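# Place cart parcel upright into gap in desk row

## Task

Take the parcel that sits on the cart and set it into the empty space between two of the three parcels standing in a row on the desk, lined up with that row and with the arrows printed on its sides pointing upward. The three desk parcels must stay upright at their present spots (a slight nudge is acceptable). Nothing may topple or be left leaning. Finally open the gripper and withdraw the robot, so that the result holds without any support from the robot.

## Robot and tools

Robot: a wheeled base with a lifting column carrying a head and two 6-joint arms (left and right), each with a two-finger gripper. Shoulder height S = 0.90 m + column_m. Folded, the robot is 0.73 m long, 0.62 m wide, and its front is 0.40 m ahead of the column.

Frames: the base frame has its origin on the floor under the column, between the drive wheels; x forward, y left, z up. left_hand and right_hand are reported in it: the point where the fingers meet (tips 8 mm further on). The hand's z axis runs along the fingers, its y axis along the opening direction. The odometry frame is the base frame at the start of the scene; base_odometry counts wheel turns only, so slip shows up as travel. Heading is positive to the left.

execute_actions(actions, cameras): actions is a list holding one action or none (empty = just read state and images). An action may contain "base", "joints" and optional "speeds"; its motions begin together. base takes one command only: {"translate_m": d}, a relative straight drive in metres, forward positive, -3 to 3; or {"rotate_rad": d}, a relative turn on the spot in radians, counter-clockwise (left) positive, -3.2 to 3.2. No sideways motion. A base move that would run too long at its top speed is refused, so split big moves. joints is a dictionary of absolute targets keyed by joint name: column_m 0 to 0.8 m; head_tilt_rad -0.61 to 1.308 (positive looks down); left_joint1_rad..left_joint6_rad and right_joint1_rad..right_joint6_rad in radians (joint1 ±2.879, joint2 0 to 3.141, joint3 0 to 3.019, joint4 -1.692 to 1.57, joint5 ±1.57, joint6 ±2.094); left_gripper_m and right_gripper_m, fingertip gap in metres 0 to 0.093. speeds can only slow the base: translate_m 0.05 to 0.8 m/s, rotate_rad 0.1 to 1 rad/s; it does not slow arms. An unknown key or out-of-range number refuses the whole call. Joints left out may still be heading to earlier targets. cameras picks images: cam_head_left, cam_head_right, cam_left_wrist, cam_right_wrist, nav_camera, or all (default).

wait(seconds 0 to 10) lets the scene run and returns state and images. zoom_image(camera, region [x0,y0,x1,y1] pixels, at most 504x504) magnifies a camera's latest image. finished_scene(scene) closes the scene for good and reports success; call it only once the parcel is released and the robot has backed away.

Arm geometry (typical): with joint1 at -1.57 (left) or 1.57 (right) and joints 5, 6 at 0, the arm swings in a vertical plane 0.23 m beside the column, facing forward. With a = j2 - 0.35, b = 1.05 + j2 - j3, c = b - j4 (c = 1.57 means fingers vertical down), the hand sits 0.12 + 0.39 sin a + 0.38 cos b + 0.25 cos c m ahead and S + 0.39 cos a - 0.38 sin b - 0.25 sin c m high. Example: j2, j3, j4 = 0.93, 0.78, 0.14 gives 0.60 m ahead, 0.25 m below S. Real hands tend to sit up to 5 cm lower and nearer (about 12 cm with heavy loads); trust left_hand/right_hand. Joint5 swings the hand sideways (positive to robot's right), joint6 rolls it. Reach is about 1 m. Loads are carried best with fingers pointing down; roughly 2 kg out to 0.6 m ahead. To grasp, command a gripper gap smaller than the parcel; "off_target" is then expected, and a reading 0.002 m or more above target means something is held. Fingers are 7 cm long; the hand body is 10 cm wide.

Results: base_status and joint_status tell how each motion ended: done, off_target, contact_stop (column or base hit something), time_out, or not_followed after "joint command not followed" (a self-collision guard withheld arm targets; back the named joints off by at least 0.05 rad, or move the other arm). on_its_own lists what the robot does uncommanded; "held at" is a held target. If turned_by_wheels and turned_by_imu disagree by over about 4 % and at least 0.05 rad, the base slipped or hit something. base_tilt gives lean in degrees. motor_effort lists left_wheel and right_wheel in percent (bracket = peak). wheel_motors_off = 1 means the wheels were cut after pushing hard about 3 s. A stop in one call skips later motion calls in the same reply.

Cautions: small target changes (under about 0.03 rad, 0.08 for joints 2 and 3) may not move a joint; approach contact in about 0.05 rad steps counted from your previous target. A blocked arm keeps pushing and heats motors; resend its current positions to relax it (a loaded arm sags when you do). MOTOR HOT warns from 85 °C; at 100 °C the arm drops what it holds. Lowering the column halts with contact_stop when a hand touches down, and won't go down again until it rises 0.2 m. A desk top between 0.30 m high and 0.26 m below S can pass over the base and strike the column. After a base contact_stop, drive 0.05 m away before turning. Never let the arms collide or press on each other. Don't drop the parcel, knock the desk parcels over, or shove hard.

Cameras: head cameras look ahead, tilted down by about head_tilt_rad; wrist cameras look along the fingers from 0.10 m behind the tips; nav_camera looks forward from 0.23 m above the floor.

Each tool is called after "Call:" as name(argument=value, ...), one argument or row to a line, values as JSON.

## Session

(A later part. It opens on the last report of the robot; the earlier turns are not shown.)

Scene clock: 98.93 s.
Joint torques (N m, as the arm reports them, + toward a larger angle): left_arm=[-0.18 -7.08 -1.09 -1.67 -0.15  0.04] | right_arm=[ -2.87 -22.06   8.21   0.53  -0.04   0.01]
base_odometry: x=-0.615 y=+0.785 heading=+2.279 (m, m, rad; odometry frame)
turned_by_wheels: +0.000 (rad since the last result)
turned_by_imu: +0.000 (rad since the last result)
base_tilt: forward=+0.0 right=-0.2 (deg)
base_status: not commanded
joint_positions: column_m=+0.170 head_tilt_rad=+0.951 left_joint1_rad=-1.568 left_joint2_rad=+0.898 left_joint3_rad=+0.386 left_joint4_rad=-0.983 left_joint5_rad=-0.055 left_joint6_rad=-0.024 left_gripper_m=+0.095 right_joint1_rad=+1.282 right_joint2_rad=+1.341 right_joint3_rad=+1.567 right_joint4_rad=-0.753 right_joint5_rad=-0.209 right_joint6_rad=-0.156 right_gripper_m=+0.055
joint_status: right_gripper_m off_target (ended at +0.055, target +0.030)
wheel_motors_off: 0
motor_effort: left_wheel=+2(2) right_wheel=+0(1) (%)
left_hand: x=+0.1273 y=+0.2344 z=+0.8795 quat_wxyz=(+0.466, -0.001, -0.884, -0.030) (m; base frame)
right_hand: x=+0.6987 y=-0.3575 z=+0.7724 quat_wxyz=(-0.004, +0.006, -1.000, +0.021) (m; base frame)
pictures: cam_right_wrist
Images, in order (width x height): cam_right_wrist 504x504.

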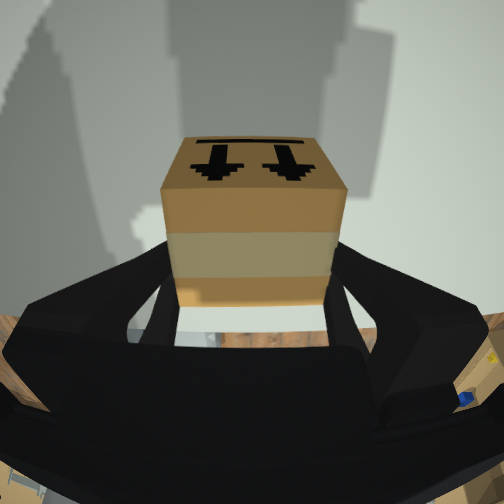

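Call:
execute_actions(
  actions=[
    {"joints":{"column_m":0.25}},
  ],
  cameras=["cam_head_right","cam_right_wrist"],
)

Call:
execute_actions(
  actions=[
    {"base":{"translate_m":0.11},"joints":{"right_joint1_rad":1.52,"right_joint5_rad":-0.05,"right_joint6_rad":-0.09}},
  ],
  cameras=["cam_head_right","cam_head_left","cam_right_wrist"],
)

Scene clock: 103.33 s.
Joint torques (N m, as the arm reports them, + toward a larger angle): left_arm=[-0.23 -7.18 -1.13 -1.72 -0.16  0.02] | right_arm=[ -3.07 -22.23   8.01   0.51  -0.07  -0.03]
base_odometry: x=-0.615 y=+0.785 heading=+2.279 (m, m, rad; odometry frame)
turned_by_wheels: +0.000 (rad since the last result)
turned_by_imu: +0.001 (rad since the last result)
base_tilt: forward=+0.1 right=-0.2 (deg)
base_status: not commanded
joint_positions: column_m=+0.250 head_tilt_rad=+0.951 left_joint1_rad=-1.568 left_joint2_rad=+0.898 left_joint3_rad=+0.386 left_joint4_rad=-0.983 left_joint5_rad=-0.055 left_joint6_rad=-0.024 left_gripper_m=+0.095 right_joint1_rad=+1.282 right_joint2_rad=+1.344 right_joint3_rad=+1.567 right_joint4_rad=-0.753 right_joint5_rad=-0.209 right_joint6_rad=-0.156 right_gripper_m=+0.055
joint_status: all done
wheel_motors_off: 0
motor_effort: left_wheel=+2(3) right_wheel=+1(1) (%)
left_hand: x=+0.1273 y=+0.2344 z=+0.9593 quat_wxyz=(+0.466, -0.001, -0.884, -0.030) (m; base frame)
right_hand: x=+0.6976 y=-0.3578 z=+0.8503 quat_wxyz=(-0.002, +0.006, -1.000, +0.021) (m; base frame)
pictures: cam_head_right, cam_right_wrist
Images, in order (width x height): cam_head_right 896x504, cam_right_wrist 504x504.

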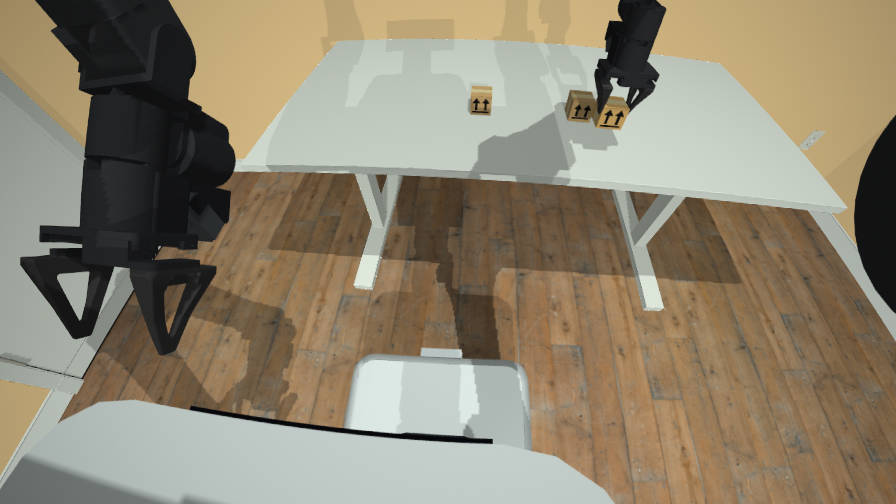

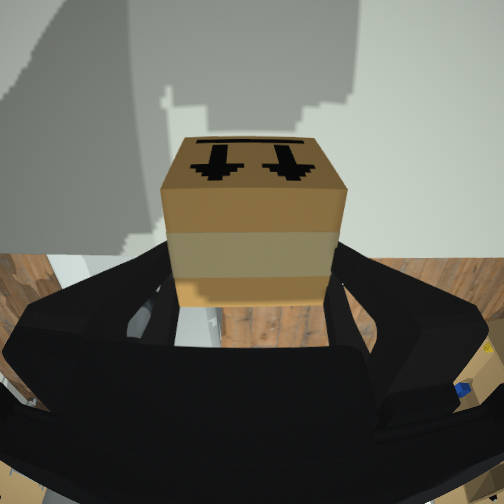

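Scene clock: 104.73 s.
Joint torques (N m, as the arm reports them, + toward a larger angle): left_arm=[ 0.05 -7.43 -0.82 -1.7  -0.16  0.05] | right_arm=[ -1.22 -23.51   8.1    0.46  -0.06   0.21]
base_odometry: x=-0.687 y=+0.869 heading=+2.280 (m, m, rad; odometry frame)
turned_by_wheels: +0.001 (rad since the last result)
turned_by_imu: +0.001 (rad since the last result)
base_tilt: forward=-0.1 right=-0.1 (deg)
base_status: done
joint_positions: column_m=+0.250 head_tilt_rad=+0.951 left_joint1_rad=-1.568 left_joint2_rad=+0.898 left_joint3_rad=+0.387 left_joint4_rad=-0.983 left_joint5_rad=-0.055 left_joint6_rad=-0.024 left_gripper_m=+0.095 right_joint1_rad=+1.529 right_joint2_rad=+1.344 right_joint3_rad=+1.567 right_joint4_rad=-0.753 right_joint5_rad=-0.052 right_joint6_rad=-0.098 right_gripper_m=+0.055
joint_status: all done
wheel_motors_off: 0
motor_effort: left_wheel=+0(39) right_wheel=-1(47) (%)
left_hand: x=+0.1279 y=+0.2344 z=+0.9591 quat_wxyz=(+0.466, -0.001, -0.884, -0.030) (m; base frame)
right_hand: x=+0.7051 y=-0.2408 z=+0.8346 quat_wxyz=(+0.002, +0.039, -0.999, -0.008) (m; base frame)
pictures: cam_head_left, cam_head_right, cam_right_wrist
Images, in order (width x height): cam_head_left 896x504, cam_head_right 896x504, cam_right_wrist 504x504.

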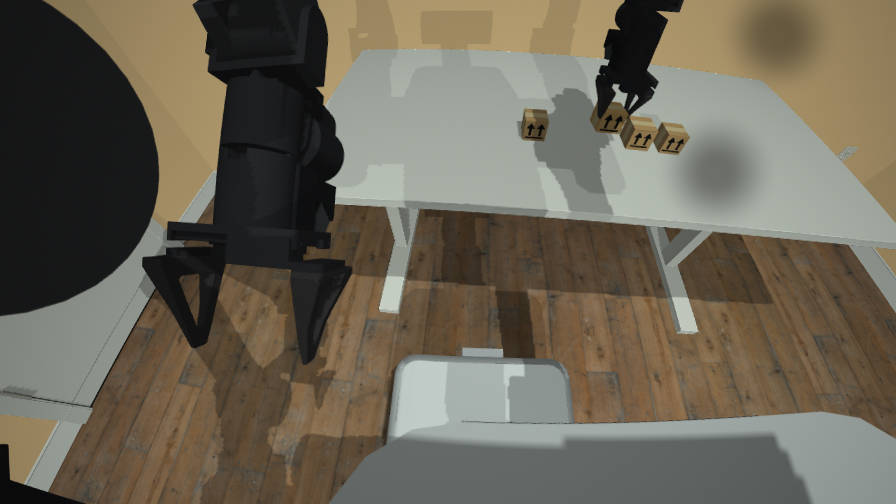

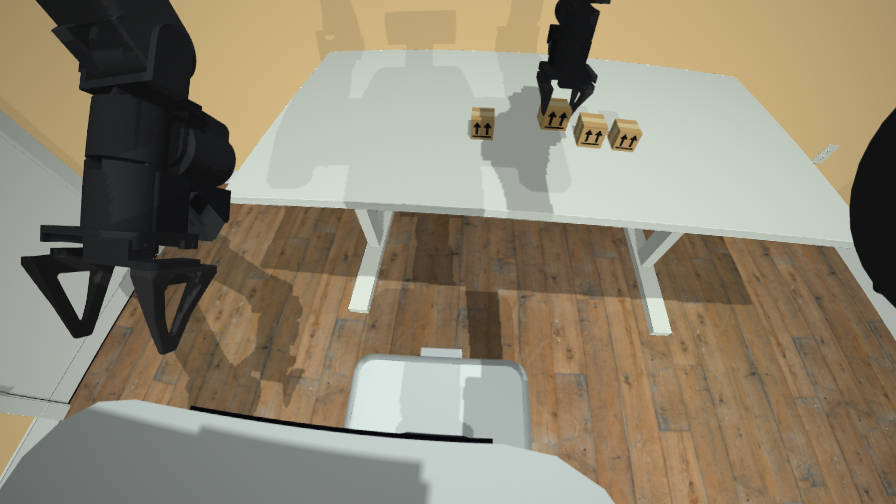

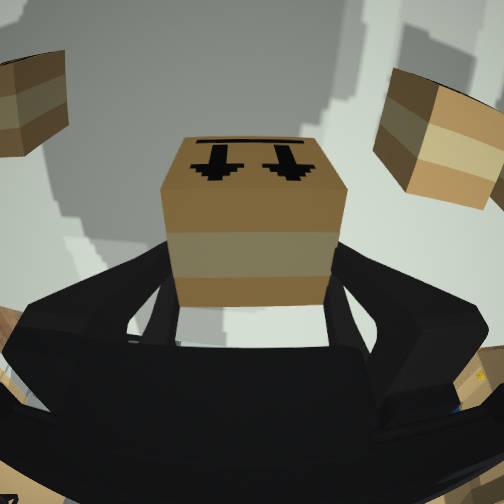

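Call:
execute_actions(
  actions=[
    {"joints":{"column_m":0.195,"right_joint1_rad":1.61,"right_joint5_rad":0.0,"right_joint6_rad":-0.06}},
  ],
  cameras=["cam_head_right","cam_right_wrist"],
)

Call:
zoom_image(
  camera="cam_head_right",
  region=[440,60,680,190],
)

Scene clock: 107.60 s.
Joint torques (N m, as the arm reports them, + toward a larger angle): left_arm=[-0.13 -6.93 -0.93 -1.68 -0.14  0.05] | right_arm=[ -0.17 -22.93   7.99   0.51  -0.06   0.25]
base_odometry: x=-0.687 y=+0.869 heading=+2.280 (m, m, rad; odometry frame)
turned_by_wheels: +0.000 (rad since the last result)
turned_by_imu: +0.001 (rad since the last result)
base_tilt: forward=+0.1 right=-0.1 (deg)
base_status: not commanded
joint_positions: column_m=+0.195 head_tilt_rad=+0.951 left_joint1_rad=-1.568 left_joint2_rad=+0.898 left_joint3_rad=+0.387 left_joint4_rad=-0.983 left_joint5_rad=-0.055 left_joint6_rad=-0.024 left_gripper_m=+0.095 right_joint1_rad=+1.616 right_joint2_rad=+1.344 right_joint3_rad=+1.567 right_joint4_rad=-0.753 right_joint5_rad=+0.000 right_joint6_rad=-0.072 right_gripper_m=+0.055
joint_status: all done
wheel_motors_off: 0
motor_effort: left_wheel=+2(2) right_wheel=-3(3) (%)
left_hand: x=+0.1279 y=+0.2344 z=+0.9043 quat_wxyz=(+0.466, -0.001, -0.884, -0.030) (m; base frame)
right_hand: x=+0.7049 y=-0.1986 z=+0.7799 quat_wxyz=(+0.002, +0.047, -0.999, -0.020) (m; base frame)
pictures: cam_head_right, cam_right_wrist
Images, in order (width x height): cam_head_right 896x504, cam_right_wrist 504x504.

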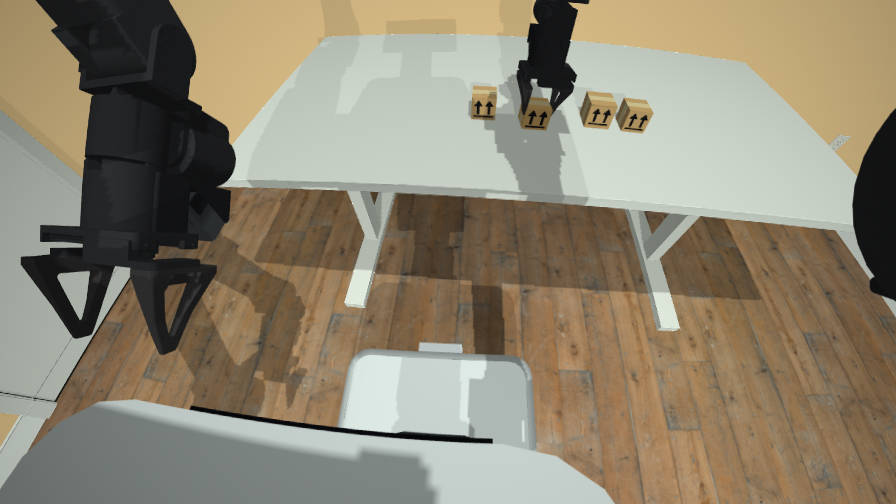

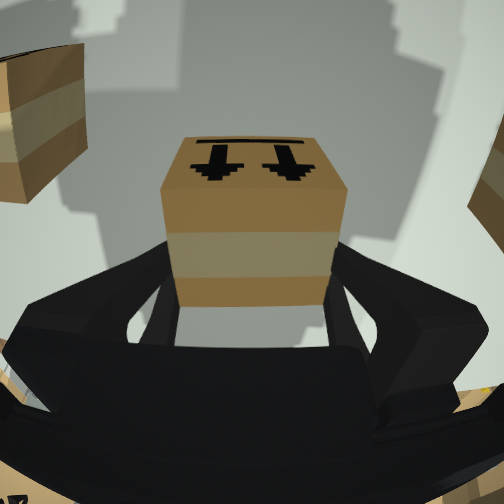

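Region (440, 60, 680, 190) of cam_head_right's 896x504 image, scaled by 2.100, with more detail than that image has; it fills the top 273 rows of this view, and the rest is white.

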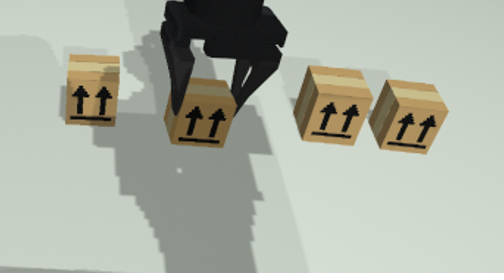

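Call:
execute_actions(
  actions=[
    {"base":{"translate_m":0.035},"joints":{"column_m":0.18}},
  ],
  cameras=["cam_head_right","cam_right_wrist"],
)

Call:
zoom_image(
  camera="cam_head_right",
  region=[440,60,680,190],
)

Scene clock: 110.17 s.
Joint torques (N m, as the arm reports them, + toward a larger angle): left_arm=[-0.26 -7.65 -0.72 -1.73 -0.15  0.06] | right_arm=[ -0.4  -21.18   8.1    0.82  -0.13   0.17]
base_odometry: x=-0.709 y=+0.895 heading=+2.281 (m, m, rad; odometry frame)
turned_by_wheels: +0.001 (rad since the last result)
turned_by_imu: +0.001 (rad since the last result)
base_tilt: forward=+0.1 right=-0.1 (deg)
base_status: done
joint_positions: column_m=+0.180 head_tilt_rad=+0.951 left_joint1_rad=-1.568 left_joint2_rad=+0.899 left_joint3_rad=+0.387 left_joint4_rad=-0.983 left_joint5_rad=-0.055 left_joint6_rad=-0.024 left_gripper_m=+0.095 right_joint1_rad=+1.616 right_joint2_rad=+1.327 right_joint3_rad=+1.568 right_joint4_rad=-0.760 right_joint5_rad=+0.001 right_joint6_rad=-0.067 right_gripper_m=+0.055
joint_status: all done
wheel_motors_off: 0
motor_effort: left_wheel=+0(29) right_wheel=-1(37) (%)
left_hand: x=+0.1277 y=+0.2344 z=+0.8893 quat_wxyz=(+0.466, -0.001, -0.884, -0.030) (m; base frame)
right_hand: x=+0.7090 y=-0.1991 z=+0.7756 quat_wxyz=(-0.003, +0.045, -0.999, -0.019) (m; base frame)
pictures: cam_head_right, cam_right_wrist
Images, in order (width x height): cam_head_right 896x504, cam_right_wrist 504x504.

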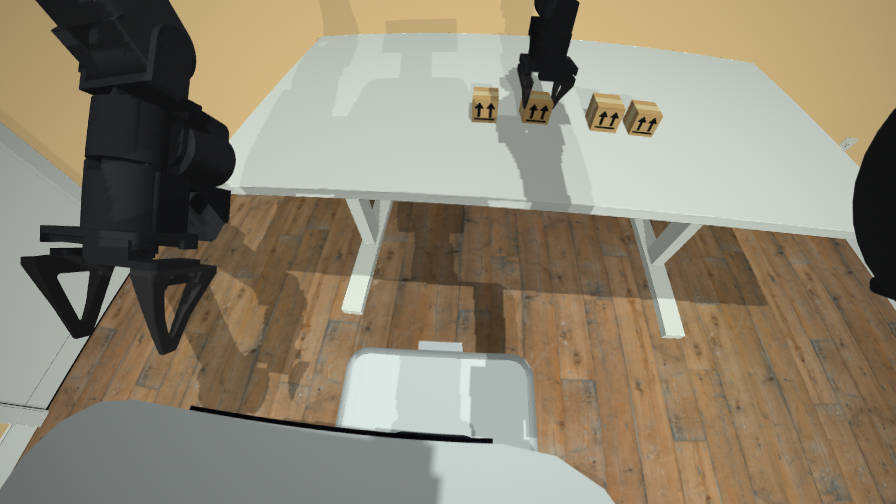

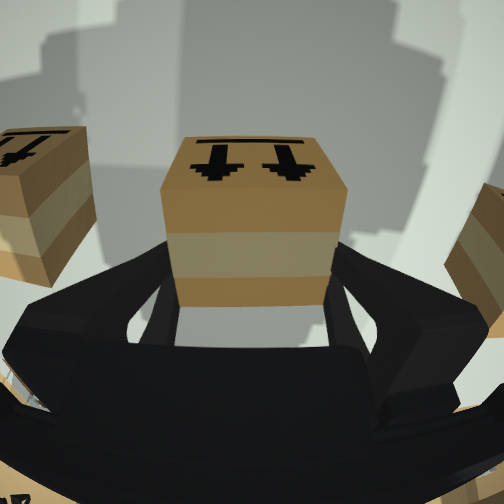

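Region (440, 60, 680, 190) of cam_head_right's 896x504 image, scaled by 2.100, with more detail than that image has; it fills the top 273 rows of this view, and the rest is white.

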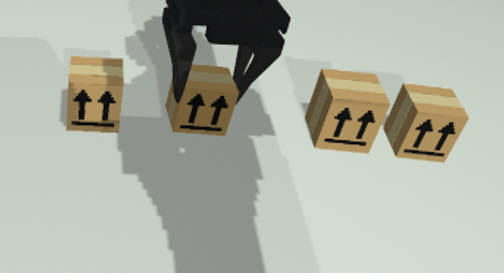

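Call:
execute_actions(
  actions=[
    {"base":{"translate_m":-0.007},"joints":{"column_m":0.195,"right_joint1_rad":1.575}},
  ],
  cameras=[],
)

Call:
execute_actions(
  actions=[
    {"joints":{"column_m":0.179}},
  ],
  cameras=[],
)

Call:
execute_actions(
  actions=[
    {"joints":{"right_gripper_m":0.075}},
  ],
  cameras=[],
)

Call:
execute_actions(
  actions=[
    {"joints":{"column_m":0.3}},
  ],
  cameras=["cam_head_right","cam_right_wrist"],
)

Call:
zoom_image(
  camera="cam_head_right",
  region=[440,90,680,220],
)

Scene clock: 112.97 s.
Joint torques (N m, as the arm reports them, + toward a larger angle): left_arm=[-0.16 -7.26 -0.89 -1.73 -0.15  0.04] | right_arm=[ -0.27 -22.85   8.01   0.6   -0.07   0.25]
base_odometry: x=-0.705 y=+0.890 heading=+2.281 (m, m, rad; odometry frame)
turned_by_wheels: +0.000 (rad since the last result)
turned_by_imu: +0.000 (rad since the last result)
base_tilt: forward=+0.1 right=-0.1 (deg)
base_status: done
joint_positions: column_m=+0.195 head_tilt_rad=+0.952 left_joint1_rad=-1.568 left_joint2_rad=+0.899 left_joint3_rad=+0.384 left_joint4_rad=-0.983 left_joint5_rad=-0.055 left_joint6_rad=-0.024 left_gripper_m=+0.095 right_joint1_rad=+1.580 right_joint2_rad=+1.342 right_joint3_rad=+1.568 right_joint4_rad=-0.757 right_joint5_rad=+0.000 right_joint6_rad=-0.067 right_gripper_m=+0.055
joint_status: all done
wheel_motors_off: 0
motor_effort: left_wheel=+0(24) right_wheel=+0(32) (%)
left_hand: x=+0.1261 y=+0.2344 z=+0.9048 quat_wxyz=(+0.467, -0.001, -0.884, -0.030) (m; base frame)
right_hand: x=+0.7051 y=-0.2202 z=+0.7808 quat_wxyz=(+0.004, +0.036, -0.999, -0.004) (m; base frame)
pictures: none
No camera images: the call's "cameras" was empty. Leave "cameras" out to get every camera's image.

Scene clock: 113.77 s.
Joint torques (N m, as the arm reports them, + toward a larger angle): left_arm=[-0.27 -7.01 -0.94 -1.76 -0.16  0.04] | right_arm=[ -0.07 -21.35   8.19   0.81  -0.06   0.17]
base_odometry: x=-0.705 y=+0.890 heading=+2.281 (m, m, rad; odometry frame)
turned_by_wheels: +0.000 (rad since the last result)
turned_by_imu: +0.000 (rad since the last result)
base_tilt: forward=-0.1 right=+0.0 (deg)
base_status: not commanded
joint_positions: column_m=+0.179 head_tilt_rad=+0.952 left_joint1_rad=-1.568 left_joint2_rad=+0.899 left_joint3_rad=+0.384 left_joint4_rad=-0.983 left_joint5_rad=-0.055 left_joint6_rad=-0.024 left_gripper_m=+0.095 right_joint1_rad=+1.580 right_joint2_rad=+1.326 right_joint3_rad=+1.568 right_joint4_rad=-0.761 right_joint5_rad=+0.001 right_joint6_rad=-0.065 right_gripper_m=+0.055
joint_status: all done
wheel_motors_off: 0
motor_effort: left_wheel=+0(2) right_wheel=+2(3) (%)
left_hand: x=+0.1261 y=+0.2344 z=+0.8889 quat_wxyz=(+0.467, -0.001, -0.884, -0.030) (m; base frame)
right_hand: x=+0.7094 y=-0.2203 z=+0.7745 quat_wxyz=(-0.003, +0.035, -0.999, -0.003) (m; base frame)
pictures: none
No camera images: the call's "cameras" was empty. Leave "cameras" out to get every camera's image.

Scene clock: 114.47 s.
Joint torques (N m, as the arm reports them, + toward a larger angle): left_arm=[ 0.01 -7.24 -0.85 -1.62 -0.13  0.03] | right_arm=[ -0.69 -22.34   7.95   0.75  -0.12   0.17]
base_odometry: x=-0.705 y=+0.890 heading=+2.281 (m, m, rad; odometry frame)
turned_by_wheels: +0.000 (rad since the last result)
turned_by_imu: +0.000 (rad since the last result)
base_tilt: forward=+0.2 right=-0.2 (deg)
base_status: not commanded
joint_positions: column_m=+0.179 head_tilt_rad=+0.952 left_joint1_rad=-1.568 left_joint2_rad=+0.899 left_joint3_rad=+0.384 left_joint4_rad=-0.983 left_joint5_rad=-0.055 left_joint6_rad=-0.024 left_gripper_m=+0.095 right_joint1_rad=+1.580 right_joint2_rad=+1.339 right_joint3_rad=+1.568 right_joint4_rad=-0.759 right_joint5_rad=+0.001 right_joint6_rad=-0.065 right_gripper_m=+0.075
joint_status: all done
wheel_motors_off: 0
motor_effort: left_wheel=-1(2) right_wheel=+0(2) (%)
left_hand: x=+0.1261 y=+0.2344 z=+0.8889 quat_wxyz=(+0.467, -0.001, -0.884, -0.030) (m; base frame)
right_hand: x=+0.7057 y=-0.2203 z=+0.7670 quat_wxyz=(+0.003, +0.035, -0.999, -0.004) (m; base frame)
pictures: none
No camera images: the call's "cameras" was empty. Leave "cameras" out to get every camera's image.

Scene clock: 116.63 s.
Joint torques (N m, as the arm reports them, + toward a larger angle): left_arm=[-0.06 -6.97 -0.77 -1.68 -0.14  0.06] | right_arm=[ -0.19 -22.32   8.01   0.76  -0.1    0.16]
base_odometry: x=-0.705 y=+0.890 heading=+2.281 (m, m, rad; odometry frame)
turned_by_wheels: +0.000 (rad since the last result)
turned_by_imu: +0.000 (rad since the last result)
base_tilt: forward=+0.2 right=+0.1 (deg)
base_status: not commanded
joint_positions: column_m=+0.300 head_tilt_rad=+0.952 left_joint1_rad=-1.568 left_joint2_rad=+0.899 left_joint3_rad=+0.384 left_joint4_rad=-0.983 left_joint5_rad=-0.055 left_joint6_rad=-0.024 left_gripper_m=+0.095 right_joint1_rad=+1.580 right_joint2_rad=+1.341 right_joint3_rad=+1.568 right_joint4_rad=-0.759 right_joint5_rad=+0.001 right_joint6_rad=-0.065 right_gripper_m=+0.075
joint_status: all done
wheel_motors_off: 0
motor_effort: left_wheel=+0(1) right_wheel=+0(0) (%)
left_hand: x=+0.1261 y=+0.2344 z=+1.0098 quat_wxyz=(+0.467, -0.001, -0.884, -0.030) (m; base frame)
right_hand: x=+0.7051 y=-0.2203 z=+0.8867 quat_wxyz=(+0.004, +0.035, -0.999, -0.004) (m; base frame)
pictures: cam_head_right, cam_right_wrist
Images, in order (width x height): cam_head_right 896x504, cam_right_wrist 504x504.

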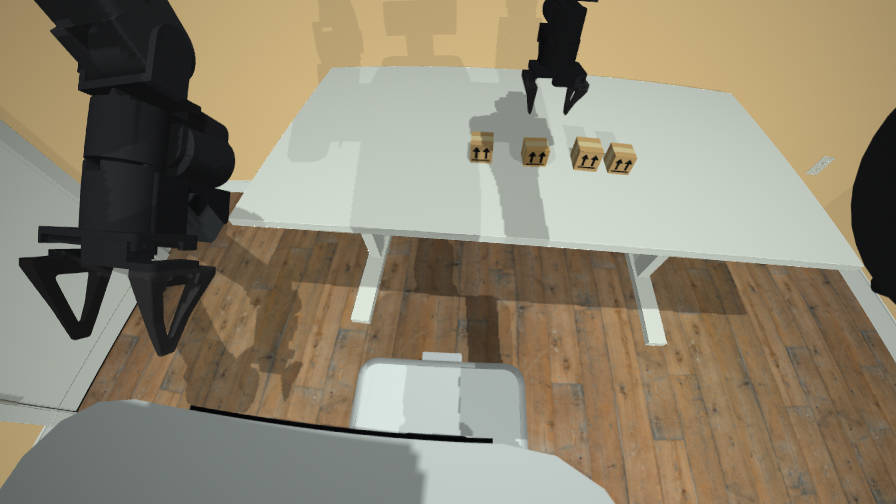

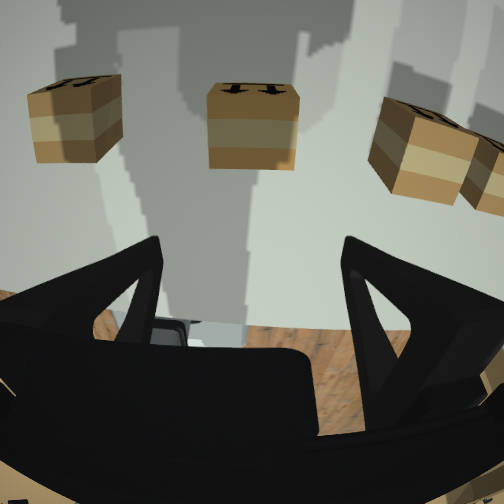

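Region (440, 90, 680, 220) of cam_head_right's 896x504 image, scaled by 2.100, with more detail than that image has; it fills the top 273 rows of this view, and the rest is white.

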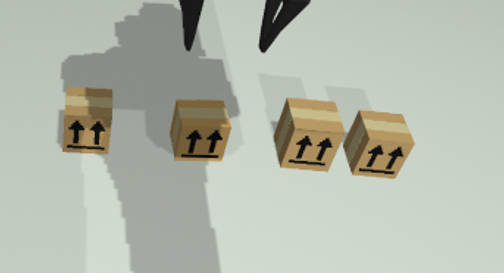

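Good.

Call:
execute_actions(
  actions=[
    {"base":{"translate_m":-0.5}},
  ],
  cameras=[],
)

Call:
finished_scene(
  scene=2,
)

Scene clock: 120.53 s.
Joint torques (N m, as the arm reports them, + toward a larger angle): left_arm=[-0.21 -7.21 -0.85 -1.66 -0.15  0.05] | right_arm=[ -0.16 -22.78   7.99   0.59  -0.09   0.18]
base_odometry: x=-0.379 y=+0.511 heading=+2.282 (m, m, rad; odometry frame)
turned_by_wheels: +0.001 (rad since the last result)
turned_by_imu: +0.001 (rad since the last result)
base_tilt: forward=+0.1 right=-0.1 (deg)
base_status: done
joint_positions: column_m=+0.300 head_tilt_rad=+0.952 left_joint1_rad=-1.568 left_joint2_rad=+0.898 left_joint3_rad=+0.382 left_joint4_rad=-0.983 left_joint5_rad=-0.055 left_joint6_rad=-0.024 left_gripper_m=+0.095 right_joint1_rad=+1.580 right_joint2_rad=+1.341 right_joint3_rad=+1.567 right_joint4_rad=-0.757 right_joint5_rad=+0.001 right_joint6_rad=-0.065 right_gripper_m=+0.075
joint_status: not commanded
wheel_motors_off: 0
motor_effort: left_wheel=+1(47) right_wheel=-1(44) (%)
left_hand: x=+0.1252 y=+0.2344 z=+1.0102 quat_wxyz=(+0.468, -0.001, -0.883, -0.030) (m; base frame)
right_hand: x=+0.7049 y=-0.2203 z=+0.8862 quat_wxyz=(+0.004, +0.035, -0.999, -0.004) (m; base frame)
pictures: none
No camera images: the call's "cameras" was empty. Leave "cameras" out to get every camera's image.

The scene is finished: the task was done.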